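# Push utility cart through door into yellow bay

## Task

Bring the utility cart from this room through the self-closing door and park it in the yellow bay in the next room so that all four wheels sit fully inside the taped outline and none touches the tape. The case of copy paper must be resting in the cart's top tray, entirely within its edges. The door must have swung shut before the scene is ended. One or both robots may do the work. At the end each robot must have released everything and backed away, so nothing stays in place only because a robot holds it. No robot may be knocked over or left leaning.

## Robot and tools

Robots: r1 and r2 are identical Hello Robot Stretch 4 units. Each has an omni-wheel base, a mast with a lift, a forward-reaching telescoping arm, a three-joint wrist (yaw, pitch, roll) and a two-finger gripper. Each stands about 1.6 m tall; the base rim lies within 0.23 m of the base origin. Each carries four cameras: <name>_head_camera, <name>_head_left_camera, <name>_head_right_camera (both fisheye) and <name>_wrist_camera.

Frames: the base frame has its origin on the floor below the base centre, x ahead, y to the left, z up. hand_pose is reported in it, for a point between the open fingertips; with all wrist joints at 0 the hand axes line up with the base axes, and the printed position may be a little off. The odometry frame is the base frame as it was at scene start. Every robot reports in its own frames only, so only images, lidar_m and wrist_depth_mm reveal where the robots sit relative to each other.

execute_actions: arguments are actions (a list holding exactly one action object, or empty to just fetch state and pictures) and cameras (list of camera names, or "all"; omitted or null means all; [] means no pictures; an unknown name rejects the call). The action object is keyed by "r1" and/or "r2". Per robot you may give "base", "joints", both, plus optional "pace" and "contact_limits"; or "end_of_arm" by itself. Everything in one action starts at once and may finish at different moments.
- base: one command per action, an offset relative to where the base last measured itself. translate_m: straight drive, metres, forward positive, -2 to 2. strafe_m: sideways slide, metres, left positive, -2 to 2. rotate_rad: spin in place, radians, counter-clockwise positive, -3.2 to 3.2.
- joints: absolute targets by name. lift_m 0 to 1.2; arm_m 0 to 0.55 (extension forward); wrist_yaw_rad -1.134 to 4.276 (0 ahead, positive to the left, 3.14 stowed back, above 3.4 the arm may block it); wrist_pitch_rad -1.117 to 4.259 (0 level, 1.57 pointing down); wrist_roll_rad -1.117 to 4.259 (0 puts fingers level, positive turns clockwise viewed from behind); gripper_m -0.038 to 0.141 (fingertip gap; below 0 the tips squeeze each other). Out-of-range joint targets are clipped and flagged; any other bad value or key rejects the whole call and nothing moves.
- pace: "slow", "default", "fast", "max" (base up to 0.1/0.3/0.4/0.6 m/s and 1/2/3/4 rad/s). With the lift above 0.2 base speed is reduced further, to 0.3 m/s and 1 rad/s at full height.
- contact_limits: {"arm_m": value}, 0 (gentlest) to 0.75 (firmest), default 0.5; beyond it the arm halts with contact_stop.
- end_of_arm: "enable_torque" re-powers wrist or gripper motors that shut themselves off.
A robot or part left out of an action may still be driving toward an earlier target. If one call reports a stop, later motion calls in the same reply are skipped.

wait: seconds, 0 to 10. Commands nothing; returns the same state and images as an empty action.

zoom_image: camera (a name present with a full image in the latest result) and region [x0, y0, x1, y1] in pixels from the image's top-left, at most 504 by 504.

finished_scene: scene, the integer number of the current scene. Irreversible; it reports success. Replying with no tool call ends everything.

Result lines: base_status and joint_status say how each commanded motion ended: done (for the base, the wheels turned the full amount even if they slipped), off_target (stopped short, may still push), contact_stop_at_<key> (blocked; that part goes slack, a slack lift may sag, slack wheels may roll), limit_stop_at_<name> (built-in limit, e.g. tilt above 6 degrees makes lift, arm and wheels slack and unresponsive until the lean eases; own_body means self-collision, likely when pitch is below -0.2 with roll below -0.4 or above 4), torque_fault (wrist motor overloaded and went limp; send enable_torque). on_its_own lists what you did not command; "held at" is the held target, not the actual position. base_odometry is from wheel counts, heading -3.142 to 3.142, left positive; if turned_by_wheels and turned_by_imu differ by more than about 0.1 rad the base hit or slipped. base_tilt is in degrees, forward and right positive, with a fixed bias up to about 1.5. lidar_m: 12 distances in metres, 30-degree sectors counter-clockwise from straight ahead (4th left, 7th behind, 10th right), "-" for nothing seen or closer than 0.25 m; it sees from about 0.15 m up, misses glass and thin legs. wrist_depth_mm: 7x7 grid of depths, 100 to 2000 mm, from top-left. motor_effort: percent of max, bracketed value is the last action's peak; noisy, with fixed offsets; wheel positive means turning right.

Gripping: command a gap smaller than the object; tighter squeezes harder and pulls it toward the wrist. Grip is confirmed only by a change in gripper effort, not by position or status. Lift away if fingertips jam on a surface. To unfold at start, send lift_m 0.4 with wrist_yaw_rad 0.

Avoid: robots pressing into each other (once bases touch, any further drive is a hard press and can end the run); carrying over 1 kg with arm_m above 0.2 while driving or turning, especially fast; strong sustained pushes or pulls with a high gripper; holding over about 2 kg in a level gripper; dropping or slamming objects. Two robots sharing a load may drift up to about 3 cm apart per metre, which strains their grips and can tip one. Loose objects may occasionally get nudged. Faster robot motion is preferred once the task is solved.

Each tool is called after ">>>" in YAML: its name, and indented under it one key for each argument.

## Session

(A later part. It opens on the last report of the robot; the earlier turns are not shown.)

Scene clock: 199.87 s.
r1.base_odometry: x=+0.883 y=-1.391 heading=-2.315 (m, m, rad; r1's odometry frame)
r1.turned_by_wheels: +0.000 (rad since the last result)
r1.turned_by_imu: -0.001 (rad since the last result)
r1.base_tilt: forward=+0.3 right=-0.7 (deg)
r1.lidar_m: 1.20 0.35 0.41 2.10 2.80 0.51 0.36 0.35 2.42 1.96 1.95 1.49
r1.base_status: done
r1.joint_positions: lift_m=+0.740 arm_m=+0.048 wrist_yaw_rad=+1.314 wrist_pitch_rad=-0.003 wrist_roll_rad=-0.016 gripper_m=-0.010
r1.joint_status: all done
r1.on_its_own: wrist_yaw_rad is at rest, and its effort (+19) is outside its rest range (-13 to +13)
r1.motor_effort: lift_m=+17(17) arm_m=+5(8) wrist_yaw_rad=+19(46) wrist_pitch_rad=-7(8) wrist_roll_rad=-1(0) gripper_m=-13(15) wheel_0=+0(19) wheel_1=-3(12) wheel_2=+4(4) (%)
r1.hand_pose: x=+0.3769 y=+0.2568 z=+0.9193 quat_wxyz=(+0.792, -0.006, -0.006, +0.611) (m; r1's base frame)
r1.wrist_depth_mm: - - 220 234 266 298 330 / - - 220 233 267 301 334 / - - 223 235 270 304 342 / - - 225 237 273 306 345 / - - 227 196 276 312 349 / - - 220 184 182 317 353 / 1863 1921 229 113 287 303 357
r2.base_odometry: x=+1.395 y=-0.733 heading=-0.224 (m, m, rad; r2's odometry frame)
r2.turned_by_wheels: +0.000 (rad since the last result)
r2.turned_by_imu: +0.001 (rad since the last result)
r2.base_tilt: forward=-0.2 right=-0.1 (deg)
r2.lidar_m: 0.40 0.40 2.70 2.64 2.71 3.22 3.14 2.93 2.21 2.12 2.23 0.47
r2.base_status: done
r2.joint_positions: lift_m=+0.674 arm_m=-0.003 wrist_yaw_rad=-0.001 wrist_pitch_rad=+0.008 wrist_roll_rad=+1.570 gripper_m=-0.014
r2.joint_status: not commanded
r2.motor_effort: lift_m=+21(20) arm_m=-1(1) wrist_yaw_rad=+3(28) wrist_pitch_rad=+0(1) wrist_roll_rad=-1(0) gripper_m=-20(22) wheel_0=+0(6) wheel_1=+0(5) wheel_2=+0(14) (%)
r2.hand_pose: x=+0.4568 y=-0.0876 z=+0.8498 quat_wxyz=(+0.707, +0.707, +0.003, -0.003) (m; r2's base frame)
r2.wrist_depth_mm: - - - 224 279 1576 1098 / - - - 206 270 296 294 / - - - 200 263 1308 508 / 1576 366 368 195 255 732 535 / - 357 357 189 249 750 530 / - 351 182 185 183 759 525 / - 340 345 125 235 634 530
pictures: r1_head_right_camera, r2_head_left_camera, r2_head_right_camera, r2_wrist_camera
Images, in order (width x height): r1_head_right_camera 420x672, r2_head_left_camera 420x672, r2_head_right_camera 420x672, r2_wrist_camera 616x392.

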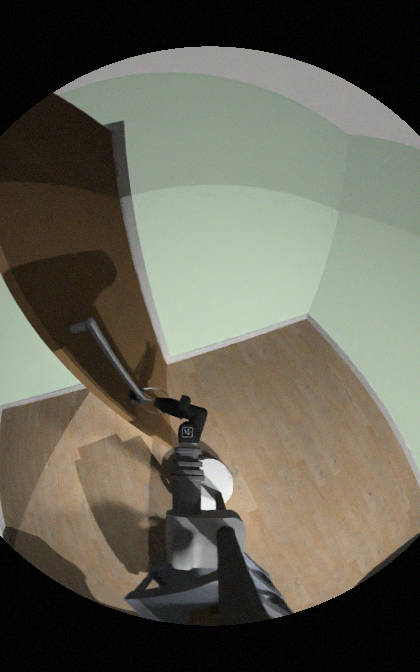

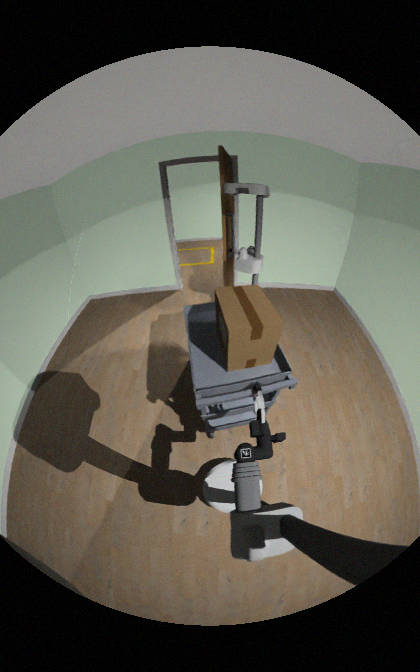

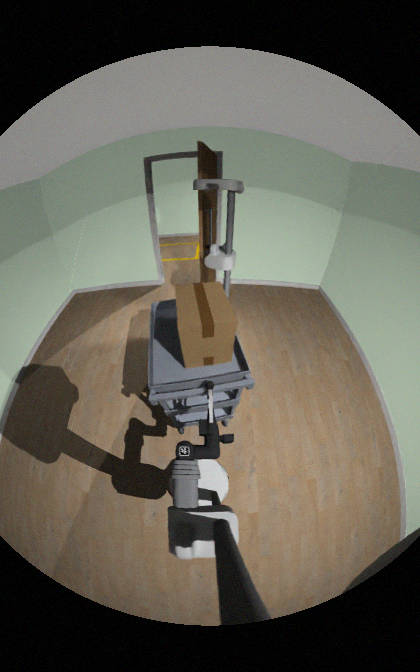

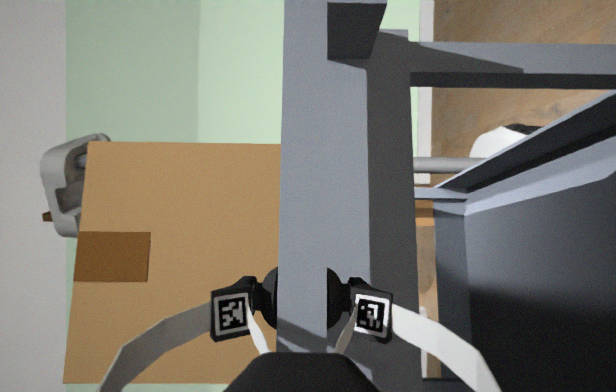

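>>> execute_actions:
  actions:
    - {"r1": {"base": {"strafe_m": -0.14}, "joints": {"arm_m": 0.118, "wrist_yaw_rad": 1.45}}, "r2": {"base": {"rotate_rad": 0.06}, "pace": "slow"}}
  cameras: ["r1_wrist_camera", "r1_head_left_camera", "r2_head_camera"]

Scene clock: 244.63 s.
r1.base_odometry: x=+0.780 y=-1.296 heading=-2.315 (m, m, rad; r1's odometry frame)
r1.turned_by_wheels: +0.000 (rad since the last result)
r1.turned_by_imu: +0.000 (rad since the last result)
r1.base_tilt: forward=+0.3 right=-0.7 (deg)
r1.lidar_m: 1.26 0.41 1.57 2.14 2.92 0.39 0.34 0.77 2.26 1.85 1.81 1.57
r1.base_status: done
r1.joint_positions: lift_m=+0.740 arm_m=+0.117 wrist_yaw_rad=+1.442 wrist_pitch_rad=-0.003 wrist_roll_rad=-0.016 gripper_m=-0.010
r1.joint_status: all done
r1.on_its_own: wrist_yaw_rad is at rest, and its effort (+24) is outside its rest range (-13 to +13)
r1.motor_effort: lift_m=+17(17) arm_m=+5(15) wrist_yaw_rad=+24(48) wrist_pitch_rad=-7(10) wrist_roll_rad=-1(0) gripper_m=-17(22) wheel_0=-1(18) wheel_1=-4(15) wheel_2=+6(9) (%)
r1.hand_pose: x=+0.4119 y=+0.2748 z=+0.9194 quat_wxyz=(+0.751, -0.005, -0.007, +0.660) (m; r1's base frame)
r1.wrist_depth_mm: - - 219 235 268 306 343 / - - 220 236 271 309 345 / - - 222 235 273 310 353 / - - 224 237 276 317 357 / - - 225 197 279 320 364 / - - 219 183 181 325 368 / 1863 1921 229 113 291 310 370
r2.base_odometry: x=+1.395 y=-0.733 heading=-0.164 (m, m, rad; r2's odometry frame)
r2.turned_by_wheels: +0.060 (rad since the last result)
r2.turned_by_imu: +0.059 (rad since the last result)
r2.base_tilt: forward=-0.4 right=+0.1 (deg)
r2.lidar_m: 0.40 0.41 2.69 2.64 2.79 3.17 3.14 2.80 2.17 2.11 2.29 0.45
r2.base_status: done
r2.joint_positions: lift_m=+0.674 arm_m=-0.003 wrist_yaw_rad=+0.000 wrist_pitch_rad=+0.008 wrist_roll_rad=+1.570 gripper_m=-0.014
r2.joint_status: not commanded
r2.motor_effort: lift_m=+20(21) arm_m=-1(1) wrist_yaw_rad=+0(38) wrist_pitch_rad=-1(1) wrist_roll_rad=+0(1) gripper_m=-21(22) wheel_0=-1(8) wheel_1=-2(4) wheel_2=+0(8) (%)
r2.hand_pose: x=+0.4569 y=-0.0874 z=+0.8498 quat_wxyz=(+0.707, +0.707, +0.003, -0.003) (m; r2's base frame)
r2.wrist_depth_mm: - - - 193 254 262 264 / 1118 - 1025 191 254 1042 960 / 1078 359 362 190 252 831 521 / - 359 359 187 249 778 530 / - 355 359 185 247 768 530 / - 355 182 184 184 768 525 / - 351 - 125 241 621 530
pictures: r1_head_left_camera, r1_wrist_camera, r2_head_camera
Images, in order (width x height): r1_head_left_camera 420x672, r1_wrist_camera 616x392, r2_head_camera 420x560.

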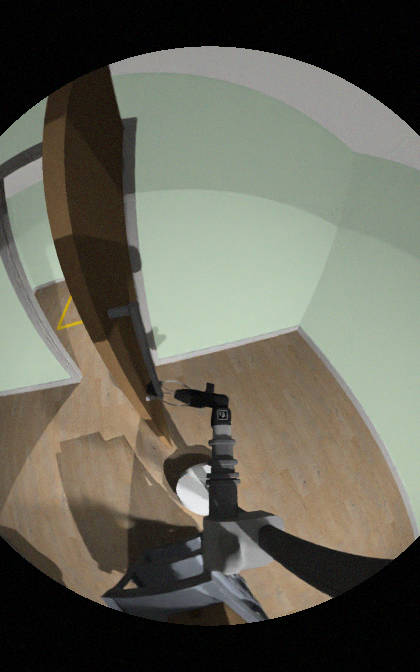

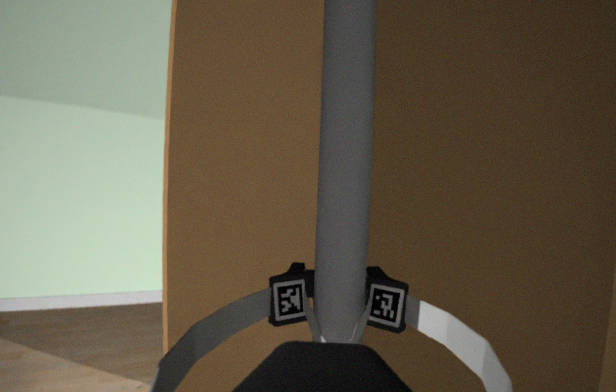

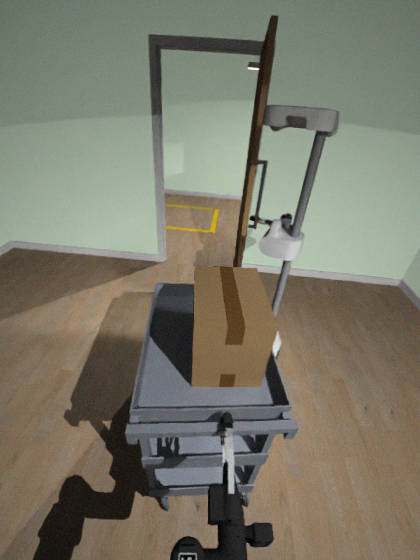

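>>> execute_actions:
  actions:
    - {"r1": {"base": {"translate_m": 0.12}, "joints": {"arm_m": 0.003, "wrist_yaw_rad": 1.40}}, "r2": {"base": {"translate_m": 0.25}}}
  cameras: ["r1_wrist_camera", "r1_head_left_camera", "r2_head_camera"]

Scene clock: 254.33 s.
r1.base_odometry: x=+0.699 y=-1.385 heading=-2.314 (m, m, rad; r1's odometry frame)
r1.turned_by_wheels: +0.001 (rad since the last result)
r1.turned_by_imu: -0.001 (rad since the last result)
r1.base_tilt: forward=+0.3 right=-0.7 (deg)
r1.lidar_m: 1.13 0.33 0.30 1.98 0.58 0.26 0.31 4.40 2.22 1.79 1.77 1.41
r1.base_status: done
r1.joint_positions: lift_m=+0.740 arm_m=+0.004 wrist_yaw_rad=+1.408 wrist_pitch_rad=-0.004 wrist_roll_rad=-0.017 gripper_m=-0.010
r1.joint_status: all done
r1.on_its_own: wrist_yaw_rad is at rest, and its effort (-22) is outside its rest range (-13 to +13)
r1.motor_effort: lift_m=+17(17) arm_m=-7(18) wrist_yaw_rad=-22(56) wrist_pitch_rad=-6(12) wrist_roll_rad=+1(1) gripper_m=-12(29) wheel_0=+6(10) wheel_1=+4(11) wheel_2=+0(8) (%)
r1.hand_pose: x=+0.3082 y=+0.2705 z=+0.9194 quat_wxyz=(+0.762, -0.005, -0.007, +0.647) (m; r1's base frame)
r1.wrist_depth_mm: - - 221 173 278 320 366 / - - 223 176 279 324 368 / - - 224 179 282 325 377 / - - 227 179 285 329 382 / - - 229 179 290 334 387 / - - 186 179 186 340 397 / 1921 1756 231 113 296 343 397
r2.base_odometry: x=+1.642 y=-0.774 heading=-0.164 (m, m, rad; r2's odometry frame)
r2.turned_by_wheels: +0.000 (rad since the last result)
r2.turned_by_imu: +0.001 (rad since the last result)
r2.base_tilt: forward=-0.4 right=+0.0 (deg)
r2.lidar_m: 0.41 0.43 2.66 2.62 2.73 3.44 3.38 2.83 2.19 2.15 2.32 0.44
r2.base_status: done
r2.joint_positions: lift_m=+0.674 arm_m=-0.003 wrist_yaw_rad=+0.000 wrist_pitch_rad=+0.008 wrist_roll_rad=+1.570 gripper_m=-0.014
r2.joint_status: not commanded
r2.motor_effort: lift_m=+21(21) arm_m=-1(1) wrist_yaw_rad=+0(19) wrist_pitch_rad=-1(1) wrist_roll_rad=+0(1) gripper_m=-19(21) wheel_0=+2(7) wheel_1=+1(5) wheel_2=+0(16) (%)
r2.hand_pose: x=+0.4569 y=-0.0873 z=+0.8498 quat_wxyz=(+0.707, +0.707, +0.003, -0.003) (m; r2's base frame)
r2.wrist_depth_mm: 931 - 878 185 245 252 254 / 931 - 854 183 245 1618 488 / 991 353 355 184 245 741 530 / - 353 357 183 244 768 525 / - 353 355 183 243 768 530 / - 353 182 182 183 768 525 / - 353 - 126 242 627 530
pictures: r1_head_left_camera, r1_wrist_camera, r2_head_camera
Images, in order (width x height): r1_head_left_camera 420x672, r1_wrist_camera 616x392, r2_head_camera 420x560.

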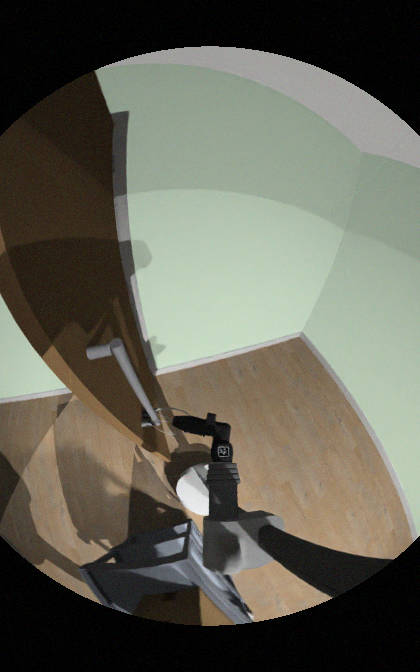

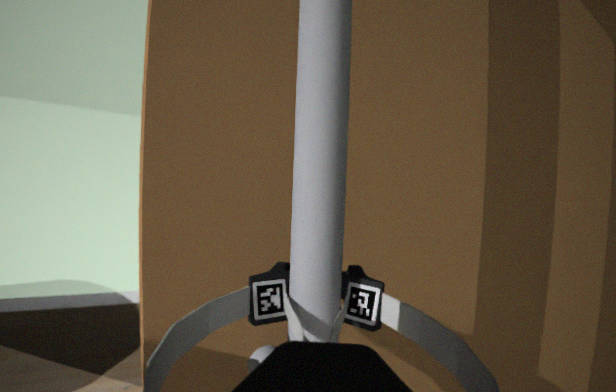

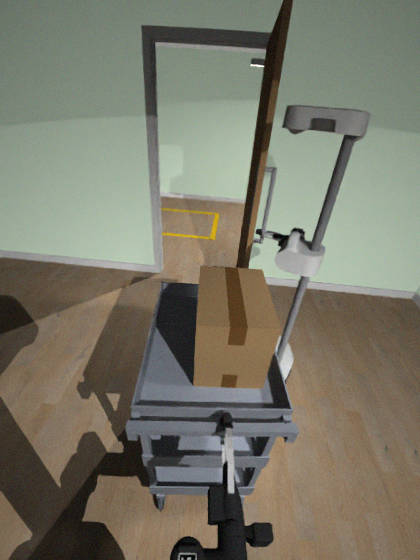

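>>> execute_actions:
  actions:
    - {"r1": {"base": {"rotate_rad": 0.28}, "joints": {"arm_m": 0.0505}, "pace": "slow"}, "r2": {"base": {"strafe_m": 0.095}}}
  cameras: ["r1_wrist_camera", "r1_head_left_camera", "r2_head_camera"]

Scene clock: 277.33 s.
r1.base_odometry: x=+0.699 y=-1.385 heading=-2.034 (m, m, rad; r1's odometry frame)
r1.turned_by_wheels: +0.280 (rad since the last result)
r1.turned_by_imu: +0.276 (rad since the last result)
r1.base_tilt: forward=+0.3 right=-0.6 (deg)
r1.lidar_m: 1.02 0.39 0.39 2.96 0.34 0.26 0.54 2.78 1.91 1.76 1.79 1.20
r1.base_status: done
r1.joint_positions: lift_m=+0.740 arm_m=+0.049 wrist_yaw_rad=+1.409 wrist_pitch_rad=-0.004 wrist_roll_rad=-0.017 gripper_m=-0.010
r1.joint_status: all done
r1.on_its_own: wrist_yaw_rad is at rest, and its effort (-26) is outside its rest range (-13 to +13)
r1.motor_effort: lift_m=+17(17) arm_m=+12(11) wrist_yaw_rad=-26(26) wrist_pitch_rad=-6(6) wrist_roll_rad=+0(1) gripper_m=-13(19) wheel_0=+4(7) wheel_1=-1(5) wheel_2=+1(3) (%)
r1.hand_pose: x=+0.3522 y=+0.2707 z=+0.9195 quat_wxyz=(+0.762, -0.005, -0.007, +0.648) (m; r1's base frame)
r1.wrist_depth_mm: - - 240 174 246 251 254 / - - 242 175 249 252 256 / - - 243 178 250 255 258 / - - 245 180 252 257 259 / - - 247 181 254 258 260 / - - 185 179 185 260 264 / 1921 1808 250 113 257 262 266
r2.base_odometry: x=+1.657 y=-0.680 heading=-0.164 (m, m, rad; r2's odometry frame)
r2.turned_by_wheels: +0.000 (rad since the last result)
r2.turned_by_imu: +0.000 (rad since the last result)
r2.base_tilt: forward=-0.4 right=+0.0 (deg)
r2.lidar_m: 0.43 0.47 2.56 2.51 2.69 3.40 3.39 2.94 2.28 2.25 2.39 0.44
r2.base_status: done
r2.joint_positions: lift_m=+0.674 arm_m=-0.003 wrist_yaw_rad=-0.002 wrist_pitch_rad=+0.008 wrist_roll_rad=+1.570 gripper_m=-0.014
r2.joint_status: not commanded
r2.motor_effort: lift_m=+20(20) arm_m=-1(1) wrist_yaw_rad=+7(34) wrist_pitch_rad=-1(1) wrist_roll_rad=-1(0) gripper_m=-21(21) wheel_0=-1(14) wheel_1=-2(7) wheel_2=-1(7) (%)
r2.hand_pose: x=+0.4567 y=-0.0881 z=+0.8498 quat_wxyz=(+0.707, +0.707, +0.002, -0.004) (m; r2's base frame)
r2.wrist_depth_mm: 931 - 842 166 222 236 236 / 946 - 1118 169 226 1160 508 / 1921 340 342 172 230 778 530 / - 349 349 175 236 768 530 / - 357 357 179 239 768 525 / - 364 182 182 183 707 530 / - - - 125 250 564 525
pictures: r1_head_left_camera, r1_wrist_camera, r2_head_camera
Images, in order (width x height): r1_head_left_camera 420x672, r1_wrist_camera 616x392, r2_head_camera 420x560.

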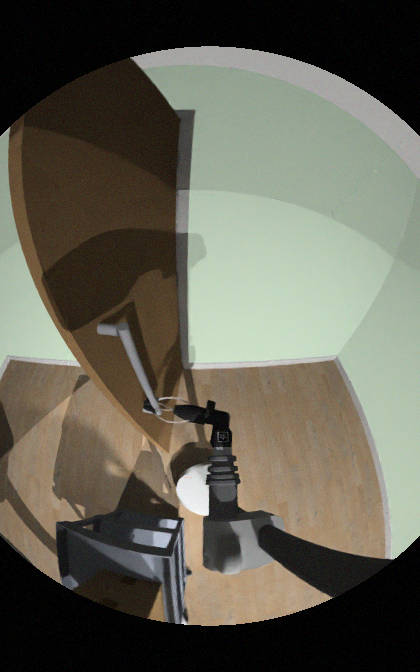

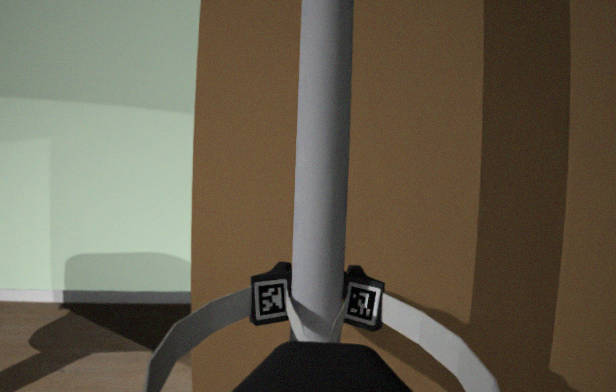

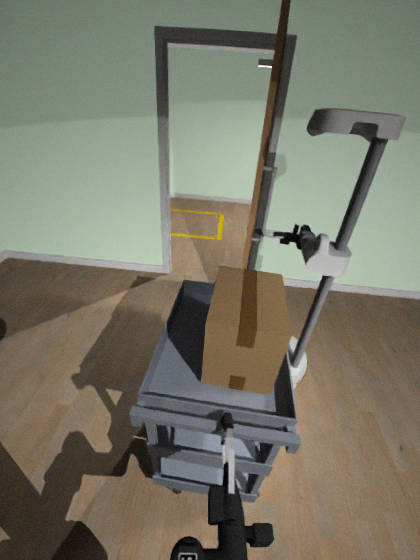

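>>> execute_actions:
  actions:
    - {"r1": {"base": {"strafe_m": -0.10}}, "r2": {"base": {"strafe_m": -0.13}, "joints": {"arm_m": 0.2}, "contact_limits": {"arm_m": 0.65}}}
  cameras: ["r1_head_left_camera", "r2_head_camera"]

Scene clock: 282.13 s.
r1.base_odometry: x=+0.610 y=-1.340 heading=-2.033 (m, m, rad; r1's odometry frame)
r1.turned_by_wheels: +0.000 (rad since the last result)
r1.turned_by_imu: -0.001 (rad since the last result)
r1.base_tilt: forward=+0.3 right=-0.7 (deg)
r1.lidar_m: 1.14 0.39 0.36 0.25 0.25 0.32 0.58 2.65 1.79 1.68 1.71 1.25
r1.base_status: done
r1.joint_positions: lift_m=+0.740 arm_m=+0.049 wrist_yaw_rad=+1.400 wrist_pitch_rad=-0.004 wrist_roll_rad=-0.017 gripper_m=-0.010
r1.joint_status: not commanded
r1.motor_effort: lift_m=+17(17) arm_m=+8(10) wrist_yaw_rad=+0(30) wrist_pitch_rad=-6(7) wrist_roll_rad=+0(0) gripper_m=-14(15) wheel_0=+2(14) wheel_1=+0(7) wheel_2=+3(2) (%)
r1.hand_pose: x=+0.3551 y=+0.2695 z=+0.9194 quat_wxyz=(+0.765, -0.005, -0.007, +0.644) (m; r1's base frame)
r1.wrist_depth_mm: - - 233 237 254 268 279 / - - 235 239 255 270 283 / - - 236 181 258 273 286 / - - 236 181 260 276 287 / - - 239 180 263 277 291 / - - 235 180 186 281 293 / 1921 1863 241 113 268 278 297
r2.base_odometry: x=+1.636 y=-0.809 heading=-0.164 (m, m, rad; r2's odometry frame)
r2.turned_by_wheels: +0.000 (rad since the last result)
r2.turned_by_imu: +0.001 (rad since the last result)
r2.base_tilt: forward=-0.4 right=+0.0 (deg)
r2.lidar_m: 0.61 0.62 2.69 2.65 2.81 3.43 3.40 2.78 2.16 2.10 2.27 0.64
r2.base_status: done
r2.joint_positions: lift_m=+0.674 arm_m=+0.199 wrist_yaw_rad=+0.000 wrist_pitch_rad=+0.007 wrist_roll_rad=+1.570 gripper_m=-0.014
r2.joint_status: all done
r2.motor_effort: lift_m=+20(21) arm_m=+6(11) wrist_yaw_rad=+1(13) wrist_pitch_rad=+0(1) wrist_roll_rad=+0(1) gripper_m=-18(21) wheel_0=-1(12) wheel_1=+1(8) wheel_2=+0(8) (%)
r2.contact_limits: arm_m 0.65
r2.hand_pose: x=+0.6583 y=-0.0876 z=+0.8500 quat_wxyz=(+0.707, +0.707, +0.002, -0.003) (m; r2's base frame)
r2.wrist_depth_mm: 1983 1983 723 183 244 252 252 / 1983 1983 1983 182 243 1661 809 / 1983 353 351 180 241 798 521 / 1921 351 351 179 239 768 525 / - 349 349 178 237 768 525 / - 345 182 176 183 759 525 / - 347 - 130 234 634 525
pictures: r1_head_left_camera, r2_head_camera
Images, in order (width x height): r1_head_left_camera 420x672, r2_head_camera 420x560.

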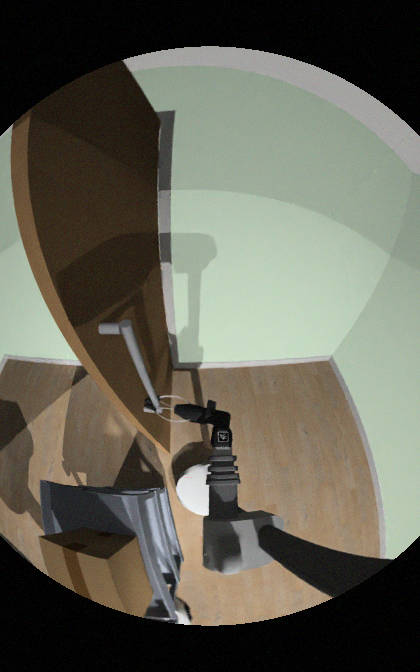

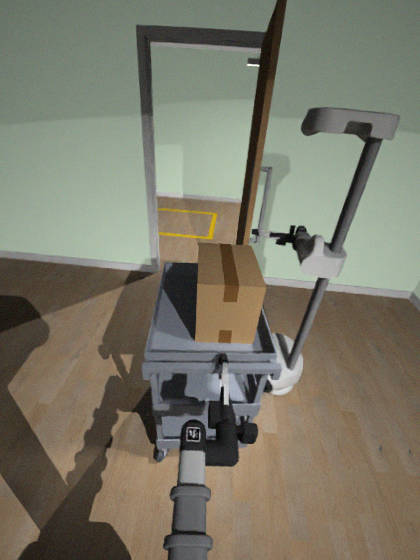

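>>> zoom_image:
  camera: "r2_head_camera"
  region: [130, 300, 330, 480]

>>> zoom_image:
  camera: "r1_head_left_camera"
  region: [90, 430, 250, 630]

Region (130, 300, 330, 480) of r2_head_camera's 420x560 image, scaled by 2.520, with more detail than that image has; it fills the top 454 rows of this view, and the rest is white.

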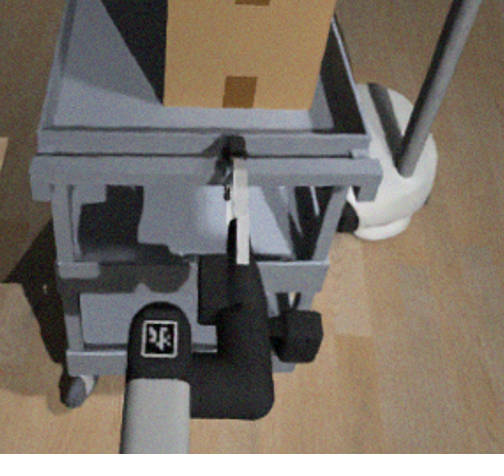

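Region (90, 430, 250, 630) of r1_head_left_camera's 420x672 image, scaled by 2.520, with more detail than that image has; it fills the left 403 columns of this view, and the rest is white.

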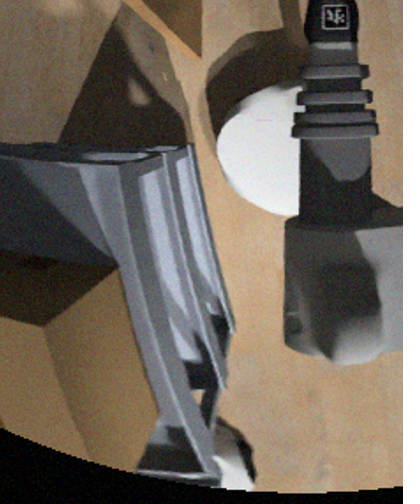

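>>> execute_actions:
  actions:
    - {"r1": {"base": {"strafe_m": 0.045}}, "r2": {"base": {"rotate_rad": -0.036}, "pace": "slow"}}
  cameras: ["r1_head_left_camera", "r2_head_camera", "r2_head_right_camera"]

>>> zoom_image:
  camera: "r1_head_left_camera"
  region: [140, 440, 240, 560]

Scene clock: 316.10 s.
r1.base_odometry: x=+0.650 y=-1.360 heading=-2.032 (m, m, rad; r1's odometry frame)
r1.turned_by_wheels: +0.001 (rad since the last result)
r1.turned_by_imu: +0.000 (rad since the last result)
r1.base_tilt: forward=+0.3 right=-0.7 (deg)
r1.lidar_m: 1.13 0.39 0.38 0.25 0.25 0.27 0.47 2.69 1.86 1.71 1.75 1.22
r1.base_status: done
r1.joint_positions: lift_m=+0.740 arm_m=+0.049 wrist_yaw_rad=+1.407 wrist_pitch_rad=-0.004 wrist_roll_rad=-0.017 gripper_m=-0.010
r1.joint_status: not commanded
r1.on_its_own: wrist_yaw_rad is at rest, and its effort (-18) is outside its rest range (-13 to +13)
r1.motor_effort: lift_m=+17(17) arm_m=+8(8) wrist_yaw_rad=-18(21) wrist_pitch_rad=-6(7) wrist_roll_rad=+0(0) gripper_m=-12(15) wheel_0=+5(9) wheel_1=+3(8) wheel_2=+3(1) (%)
r1.hand_pose: x=+0.3534 y=+0.2703 z=+0.9194 quat_wxyz=(+0.763, -0.005, -0.007, +0.647) (m; r1's base frame)
r1.wrist_depth_mm: - - 236 176 251 260 266 / - - 237 176 253 262 268 / - - 239 176 255 264 272 / - - 242 178 256 266 273 / - - 243 182 258 268 276 / - - 183 179 188 271 278 / 1921 1808 246 113 262 271 282
r2.base_odometry: x=+1.636 y=-0.809 heading=-0.200 (m, m, rad; r2's odometry frame)
r2.turned_by_wheels: -0.036 (rad since the last result)
r2.turned_by_imu: -0.034 (rad since the last result)
r2.base_tilt: forward=-0.3 right=+0.2 (deg)
r2.lidar_m: 0.60 0.61 2.73 2.65 2.79 3.46 3.40 2.86 2.18 2.10 2.25 0.66
r2.base_status: done
r2.joint_positions: lift_m=+0.674 arm_m=+0.199 wrist_yaw_rad=+0.001 wrist_pitch_rad=+0.007 wrist_roll_rad=+1.570 gripper_m=-0.014
r2.joint_status: not commanded
r2.motor_effort: lift_m=+20(20) arm_m=+5(6) wrist_yaw_rad=-3(32) wrist_pitch_rad=-1(2) wrist_roll_rad=+0(2) gripper_m=-20(19) wheel_0=+2(8) wheel_1=+1(6) wheel_2=+2(6) (%)
r2.hand_pose: x=+0.6586 y=-0.0871 z=+0.8500 quat_wxyz=(+0.707, +0.707, +0.003, -0.002) (m; r2's base frame)
r2.wrist_depth_mm: 854 1921 647 193 255 264 691 / 1921 1983 1983 190 253 1499 609 / 1921 359 362 186 248 1576 504 / 1983 353 355 184 243 768 530 / - 351 347 180 239 768 525 / - 343 182 176 183 768 525 / - 340 342 131 230 627 530
pictures: r1_head_left_camera, r2_head_camera, r2_head_right_camera
Images, in order (width x height): r1_head_left_camera 420x672, r2_head_camera 420x560, r2_head_right_camera 420x672.

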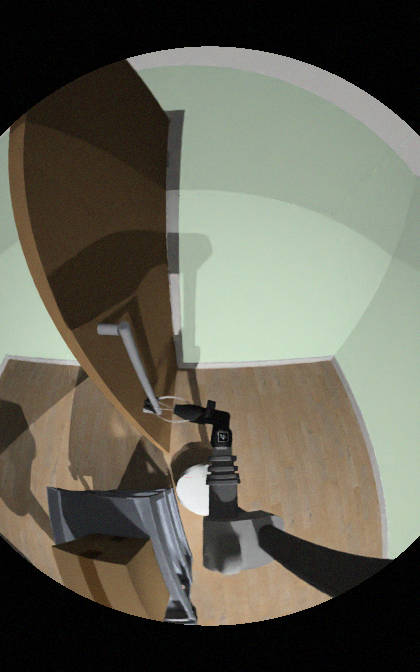

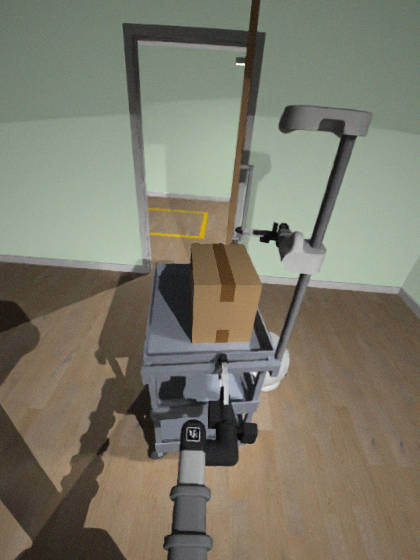

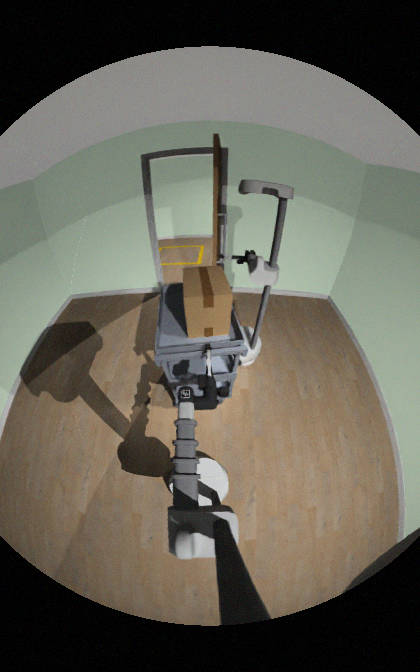

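Region (140, 440, 240, 560) of r1_head_left_camera's 420x672 image, scaled by 4.200, with more detail than that image has.

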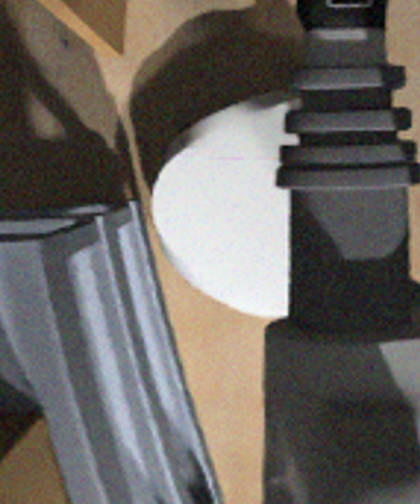

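>>> execute_actions:
  actions:
    - {"r1": {"base": {"strafe_m": 0.016}}, "r2": {"base": {"translate_m": 0.13}}}
  cameras: ["r1_head_left_camera", "r2_head_camera"]

>>> zoom_image:
  camera: "r1_head_left_camera"
  region: [120, 420, 240, 560]

Scene clock: 319.90 s.
r1.base_odometry: x=+0.664 y=-1.367 heading=-2.032 (m, m, rad; r1's odometry frame)
r1.turned_by_wheels: +0.001 (rad since the last result)
r1.turned_by_imu: +0.000 (rad since the last result)
r1.base_tilt: forward=+0.3 right=-0.7 (deg)
r1.lidar_m: 1.14 0.38 0.25 0.25 0.25 0.25 0.40 2.70 1.87 1.74 1.76 1.21
r1.base_status: done
r1.joint_positions: lift_m=+0.740 arm_m=+0.049 wrist_yaw_rad=+1.407 wrist_pitch_rad=-0.003 wrist_roll_rad=-0.017 gripper_m=-0.010
r1.joint_status: not commanded
r1.on_its_own: wrist_yaw_rad is at rest, and its effort (-21) is outside its rest range (-13 to +13)
r1.motor_effort: lift_m=+17(17) arm_m=+8(8) wrist_yaw_rad=-21(25) wrist_pitch_rad=-6(7) wrist_roll_rad=+0(0) gripper_m=-13(13) wheel_0=+5(7) wheel_1=+2(9) wheel_2=+3(4) (%)
r1.hand_pose: x=+0.3532 y=+0.2704 z=+0.9194 quat_wxyz=(+0.762, -0.005, -0.007, +0.647) (m; r1's base frame)
r1.wrist_depth_mm: - - 237 175 249 256 263 / - - 237 175 251 260 264 / - - 240 177 254 260 268 / - - 242 179 256 263 268 / - - 245 183 258 265 271 / 574 - 185 179 186 267 273 / 1808 1863 247 113 262 268 276
r2.base_odometry: x=+1.763 y=-0.834 heading=-0.200 (m, m, rad; r2's odometry frame)
r2.turned_by_wheels: +0.000 (rad since the last result)
r2.turned_by_imu: +0.001 (rad since the last result)
r2.base_tilt: forward=-0.4 right=+0.1 (deg)
r2.lidar_m: 0.58 0.60 2.71 2.64 2.80 3.58 3.54 2.87 2.18 2.12 2.25 0.65
r2.base_status: done
r2.joint_positions: lift_m=+0.674 arm_m=+0.199 wrist_yaw_rad=-0.001 wrist_pitch_rad=+0.007 wrist_roll_rad=+1.570 gripper_m=-0.015
r2.joint_status: not commanded
r2.motor_effort: lift_m=+20(21) arm_m=+5(5) wrist_yaw_rad=+4(23) wrist_pitch_rad=+2(0) wrist_roll_rad=-1(1) gripper_m=-16(19) wheel_0=+1(7) wheel_1=+1(5) wheel_2=+0(16) (%)
r2.hand_pose: x=+0.6584 y=-0.0878 z=+0.8500 quat_wxyz=(+0.707, +0.707, +0.002, -0.003) (m; r2's base frame)
r2.wrist_depth_mm: 1808 1808 525 197 262 1537 831 / 1808 1863 1863 192 257 1537 809 / 1863 362 362 187 249 1708 504 / 1537 355 357 183 245 732 530 / 1863 345 349 179 238 778 530 / 1921 340 181 174 182 759 521 / 1921 334 334 136 226 627 525
pictures: r1_head_left_camera, r2_head_camera
Images, in order (width x height): r1_head_left_camera 420x672, r2_head_camera 420x560.

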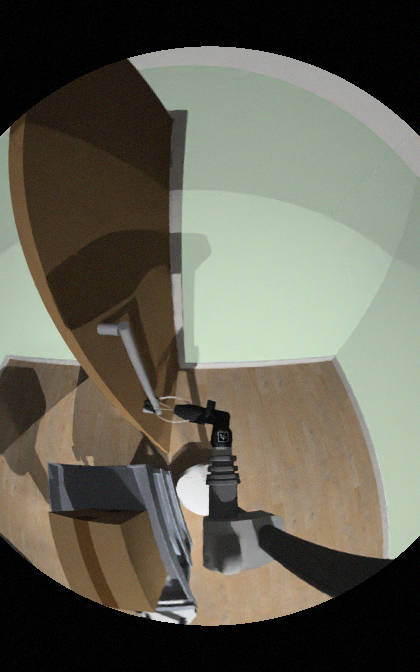

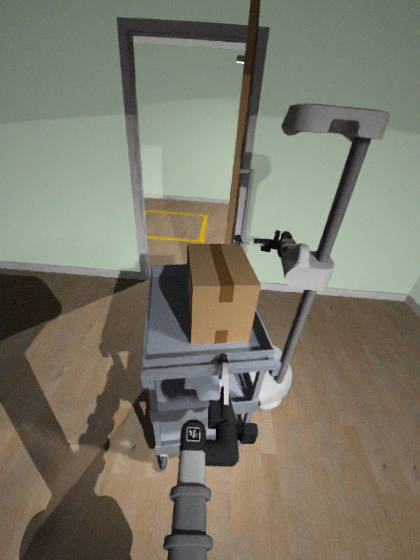

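Region (120, 420, 240, 560) of r1_head_left_camera's 420x672 image, scaled by 3.600, with more detail than that image has; it fills the left 432 columns of this view, and the rest is white.

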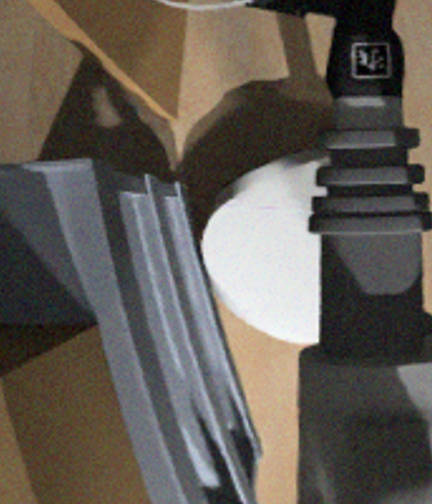

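>>> execute_actions:
  actions:
    - {"r1": {"base": {"strafe_m": -0.064}}, "r2": {"base": {"rotate_rad": 0.10}, "pace": "slow"}}
  cameras: ["r1_head_left_camera", "r2_head_camera"]

Scene clock: 326.07 s.
r1.base_odometry: x=+0.607 y=-1.339 heading=-2.031 (m, m, rad; r1's odometry frame)
r1.turned_by_wheels: +0.000 (rad since the last result)
r1.turned_by_imu: -0.001 (rad since the last result)
r1.base_tilt: forward=+0.4 right=-0.7 (deg)
r1.lidar_m: 1.13 0.39 0.30 0.27 0.27 0.35 1.04 2.61 1.79 1.66 1.72 1.24
r1.base_status: done
r1.joint_positions: lift_m=+0.740 arm_m=+0.049 wrist_yaw_rad=+1.400 wrist_pitch_rad=-0.003 wrist_roll_rad=-0.017 gripper_m=-0.010
r1.joint_status: not commanded
r1.motor_effort: lift_m=+17(17) arm_m=+8(8) wrist_yaw_rad=+0(24) wrist_pitch_rad=-8(8) wrist_roll_rad=+1(1) gripper_m=-13(16) wheel_0=+4(16) wheel_1=-2(7) wheel_2=+3(3) (%)
r1.hand_pose: x=+0.3552 y=+0.2694 z=+0.9194 quat_wxyz=(+0.765, -0.005, -0.007, +0.644) (m; r1's base frame)
r1.wrist_depth_mm: - - 232 236 255 268 281 / - - 235 240 256 270 283 / - - 236 183 258 272 283 / - - 238 181 260 277 287 / 634 - 238 180 264 277 291 / 427 - 236 180 185 282 294 / 1808 1863 242 113 268 279 297
r2.base_odometry: x=+1.763 y=-0.834 heading=-0.100 (m, m, rad; r2's odometry frame)
r2.turned_by_wheels: +0.100 (rad since the last result)
r2.turned_by_imu: +0.099 (rad since the last result)
r2.base_tilt: forward=-0.3 right=+0.1 (deg)
r2.lidar_m: 0.62 0.66 2.67 2.64 2.89 3.53 3.51 2.65 2.15 2.13 2.34 0.62
r2.base_status: done
r2.joint_positions: lift_m=+0.674 arm_m=+0.200 wrist_yaw_rad=+0.000 wrist_pitch_rad=+0.007 wrist_roll_rad=+1.570 gripper_m=-0.014
r2.joint_status: not commanded
r2.motor_effort: lift_m=+21(20) arm_m=+3(5) wrist_yaw_rad=+0(41) wrist_pitch_rad=+2(1) wrist_roll_rad=+0(1) gripper_m=-17(20) wheel_0=-1(14) wheel_1=+0(5) wheel_2=+1(12) (%)
r2.hand_pose: x=+0.6589 y=-0.0874 z=+0.8500 quat_wxyz=(+0.707, +0.707, +0.003, -0.003) (m; r2's base frame)
r2.wrist_depth_mm: 1756 1808 1708 165 224 229 230 / 1808 1756 1808 167 225 1661 512 / 1756 338 340 168 229 723 535 / 1863 340 342 169 229 768 530 / 1863 343 343 170 232 759 530 / 1983 351 181 172 182 759 525 / - - - 136 236 615 525
pictures: r1_head_left_camera, r2_head_camera
Images, in order (width x height): r1_head_left_camera 420x672, r2_head_camera 420x560.

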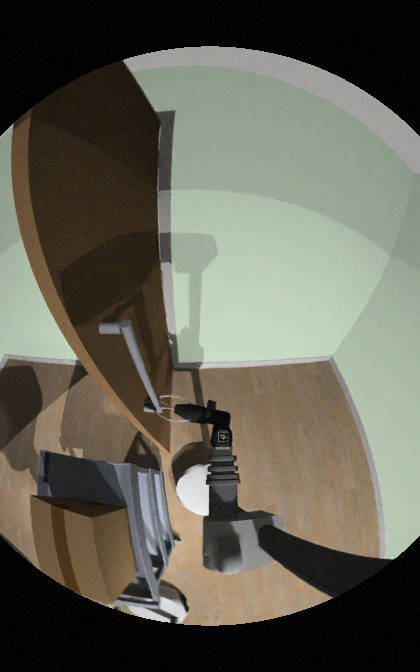

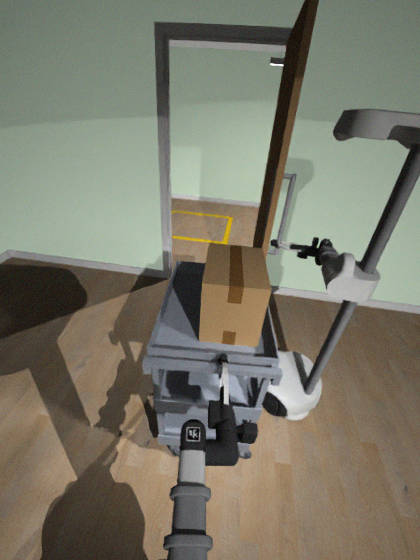

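>>> execute_actions:
  actions: []

Scene clock: 329.63 s.
r1.base_odometry: x=+0.607 y=-1.339 heading=-2.031 (m, m, rad; r1's odometry frame)
r1.turned_by_wheels: +0.000 (rad since the last result)
r1.turned_by_imu: -0.001 (rad since the last result)
r1.base_tilt: forward=+0.3 right=-0.6 (deg)
r1.lidar_m: 1.14 0.39 0.31 0.26 0.27 0.36 1.03 2.62 1.79 1.65 1.72 1.23
r1.base_status: done
r1.joint_positions: lift_m=+0.740 arm_m=+0.049 wrist_yaw_rad=+1.400 wrist_pitch_rad=-0.003 wrist_roll_rad=-0.017 gripper_m=-0.010
r1.joint_status: not commanded
r1.motor_effort: lift_m=+17(17) arm_m=+8(8) wrist_yaw_rad=+0(24) wrist_pitch_rad=-7(8) wrist_roll_rad=+1(1) gripper_m=-13(16) wheel_0=+4(16) wheel_1=-2(7) wheel_2=+3(3) (%)
r1.hand_pose: x=+0.3552 y=+0.2694 z=+0.9194 quat_wxyz=(+0.765, -0.005, -0.007, +0.644) (m; r1's base frame)
r1.wrist_depth_mm: - - 232 236 254 270 281 / - - 234 238 255 271 282 / - - 236 183 258 272 285 / - - 238 181 260 274 289 / 634 - 237 181 263 279 290 / 430 - 235 180 185 281 294 / 1863 1863 241 113 268 278 296
r2.base_odometry: x=+1.763 y=-0.834 heading=-0.100 (m, m, rad; r2's odometry frame)
r2.turned_by_wheels: +0.000 (rad since the last result)
r2.turned_by_imu: +0.001 (rad since the last result)
r2.base_tilt: forward=-0.3 right=+0.1 (deg)
r2.lidar_m: 0.60 0.67 2.68 2.64 2.89 3.51 3.53 2.65 2.10 2.11 2.32 0.62
r2.base_status: done
r2.joint_positions: lift_m=+0.674 arm_m=+0.200 wrist_yaw_rad=+0.000 wrist_pitch_rad=+0.007 wrist_roll_rad=+1.570 gripper_m=-0.014
r2.joint_status: not commanded
r2.motor_effort: lift_m=+20(20) arm_m=+3(5) wrist_yaw_rad=+1(41) wrist_pitch_rad=+0(1) wrist_roll_rad=+0(1) gripper_m=-14(20) wheel_0=+0(14) wheel_1=+0(5) wheel_2=+1(12) (%)
r2.hand_pose: x=+0.6589 y=-0.0874 z=+0.8500 quat_wxyz=(+0.707, +0.707, +0.003, -0.003) (m; r2's base frame)
r2.wrist_depth_mm: 1756 1756 1756 165 224 231 231 / 1756 1756 1808 166 225 1708 512 / 1808 336 336 168 227 732 530 / 1863 340 343 169 229 768 525 / 1863 345 347 171 231 768 525 / 1921 345 181 172 182 750 525 / - - - 136 235 615 530
pictures: r1_head_camera, r1_head_left_camera, r1_head_right_camera, r1_wrist_camera, r2_head_camera, r2_head_left_camera, r2_head_right_camera, r2_wrist_camera
Images, in order (width x height): r1_head_camera 420x560, r1_head_left_camera 420x672, r1_head_right_camera 420x672, r1_wrist_camera 616x392, r2_head_camera 420x560, r2_head_left_camera 420x672, r2_head_right_camera 420x672, r2_wrist_camera 616x392.

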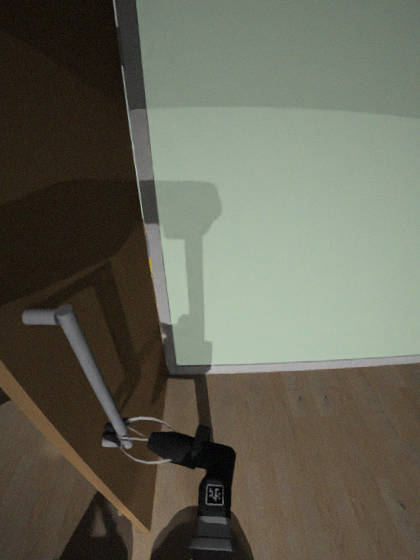

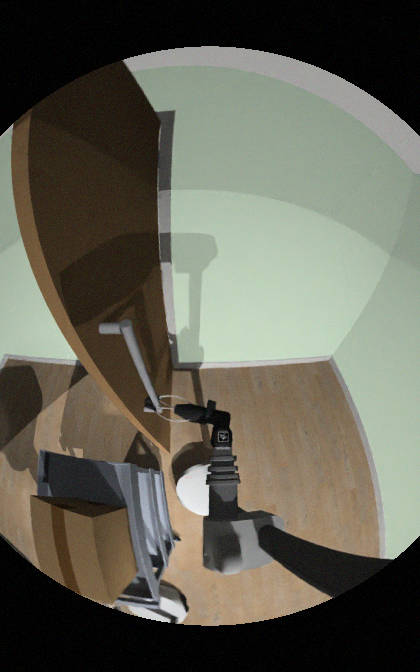

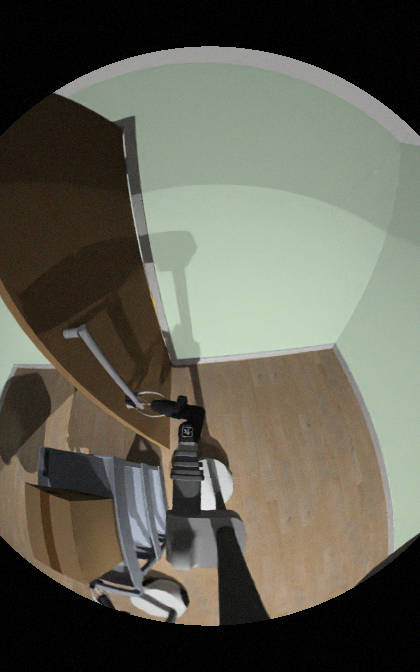

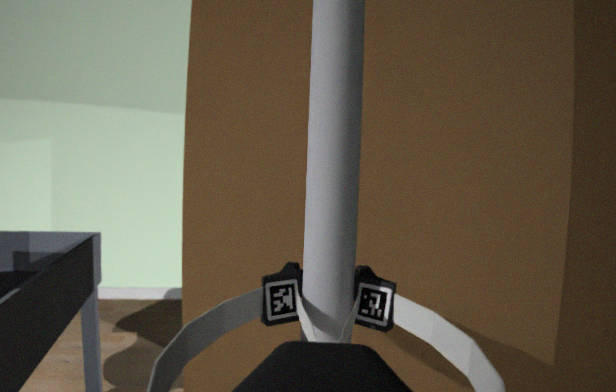

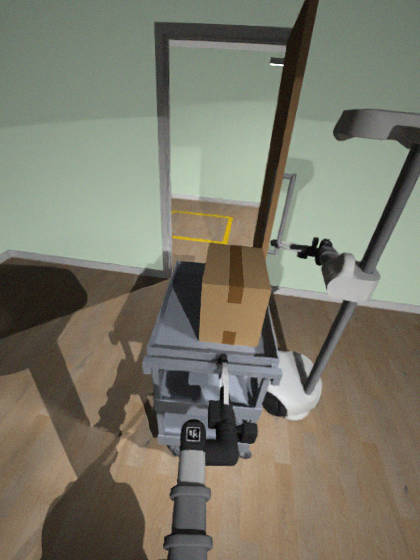

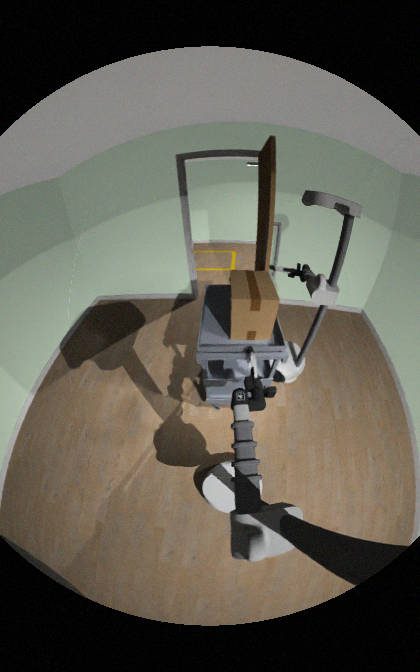

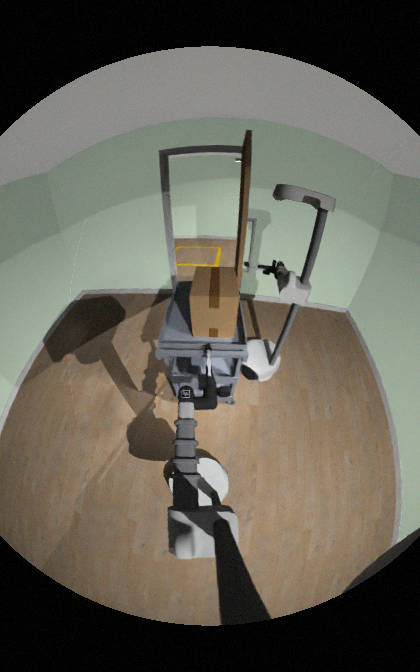

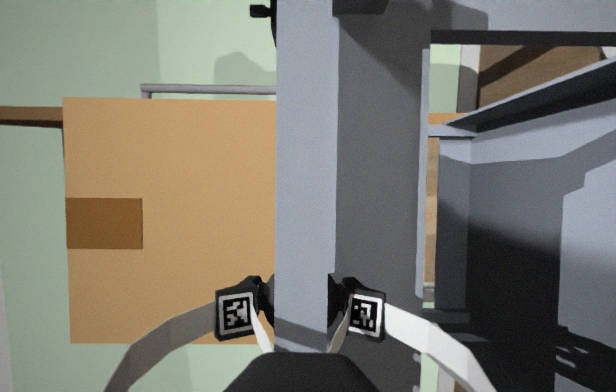

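>>> execute_actions:
  actions:
    - {"r2": {"base": {"translate_m": 0.25}}}
  cameras: ["r2_head_camera", "r1_head_left_camera", "r1_wrist_camera"]

Scene clock: 333.20 s.
r1.base_odometry: x=+0.607 y=-1.339 heading=-2.031 (m, m, rad; r1's odometry frame)
r1.turned_by_wheels: +0.000 (rad since the last result)
r1.turned_by_imu: -0.001 (rad since the last result)
r1.base_tilt: forward=+0.3 right=-0.7 (deg)
r1.lidar_m: 1.14 0.39 0.32 0.29 0.29 0.35 0.88 2.61 1.80 1.66 1.70 1.21
r1.base_status: not commanded
r1.joint_positions: lift_m=+0.740 arm_m=+0.049 wrist_yaw_rad=+1.400 wrist_pitch_rad=-0.003 wrist_roll_rad=-0.017 gripper_m=-0.010
r1.joint_status: not commanded
r1.motor_effort: lift_m=+17(17) arm_m=+7(8) wrist_yaw_rad=+1(1) wrist_pitch_rad=-7(7) wrist_roll_rad=+0(0) gripper_m=-12(12) wheel_0=+4(4) wheel_1=-2(2) wheel_2=+3(3) (%)
r1.hand_pose: x=+0.3552 y=+0.2694 z=+0.9194 quat_wxyz=(+0.765, -0.005, -0.007, +0.644) (m; r1's base frame)
r1.wrist_depth_mm: - - 232 236 254 268 281 / 314 - 233 239 255 271 282 / 317 - 236 182 258 273 283 / 320 - 238 181 260 276 286 / 322 676 238 180 262 278 289 / 315 357 234 181 185 281 296 / 282 297 242 113 268 279 297
r2.base_odometry: x=+2.012 y=-0.859 heading=-0.099 (m, m, rad; r2's odometry frame)
r2.turned_by_wheels: +0.000 (rad since the last result)
r2.turned_by_imu: +0.001 (rad since the last result)
r2.base_tilt: forward=-0.3 right=+0.1 (deg)
r2.lidar_m: 0.61 0.66 2.62 2.60 2.87 3.77 3.78 2.70 2.18 2.16 0.91 0.63
r2.base_status: done
r2.joint_positions: lift_m=+0.674 arm_m=+0.200 wrist_yaw_rad=+0.002 wrist_pitch_rad=+0.007 wrist_roll_rad=+1.570 gripper_m=-0.015
r2.joint_status: not commanded
r2.motor_effort: lift_m=+20(20) arm_m=+3(3) wrist_yaw_rad=-6(16) wrist_pitch_rad=+1(0) wrist_roll_rad=+0(0) gripper_m=-16(17) wheel_0=+3(9) wheel_1=+0(6) wheel_2=+1(9) (%)
r2.hand_pose: x=+0.6591 y=-0.0868 z=+0.8500 quat_wxyz=(+0.707, +0.707, +0.003, -0.002) (m; r2's base frame)
r2.wrist_depth_mm: 1537 1499 1537 167 225 232 233 / 1078 750 732 167 226 878 530 / 1576 338 338 168 228 768 530 / 1618 342 343 169 229 768 535 / 1661 345 345 170 230 768 530 / 1708 345 182 171 182 768 525 / 1756 1042 1808 137 233 627 525
pictures: r1_head_left_camera, r1_wrist_camera, r2_head_camera
Images, in order (width x height): r1_head_left_camera 420x672, r1_wrist_camera 616x392, r2_head_camera 420x560.

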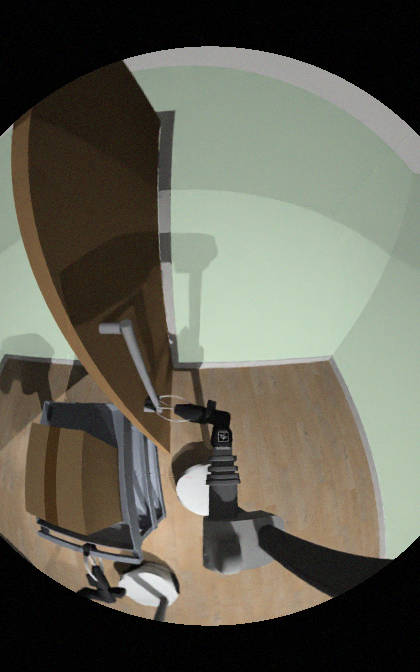

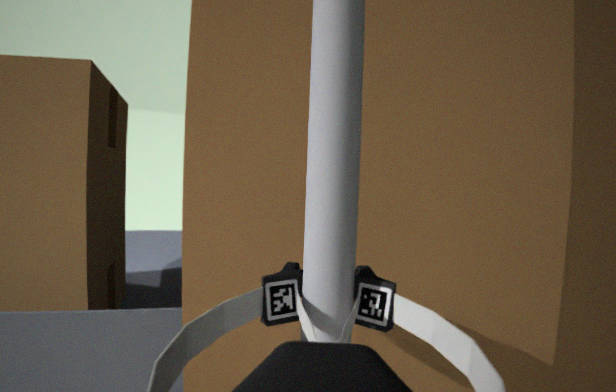

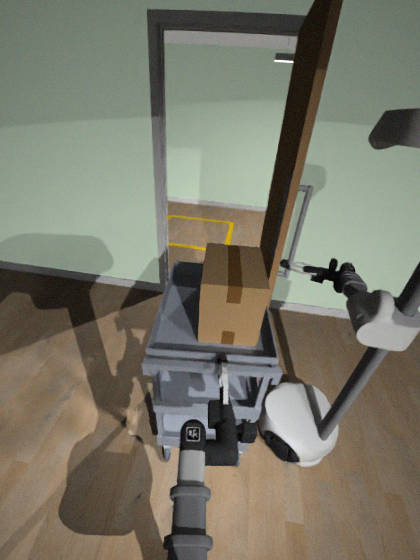

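>>> zoom_image:
  camera: "r2_head_camera"
  region: [120, 180, 320, 400]

Region (120, 180, 320, 400) of r2_head_camera's 420x560 image, scaled by 2.291, with more detail than that image has; it fills the left 458 columns of this view, and the rest is white.

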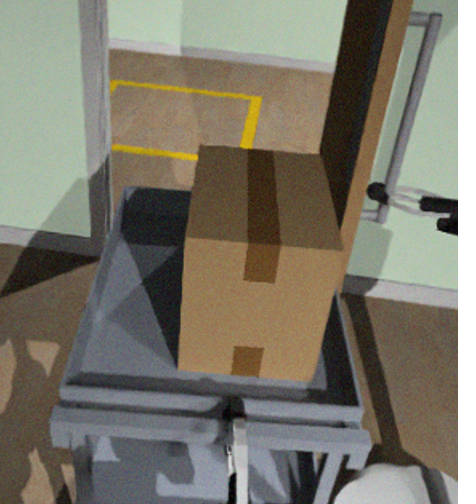

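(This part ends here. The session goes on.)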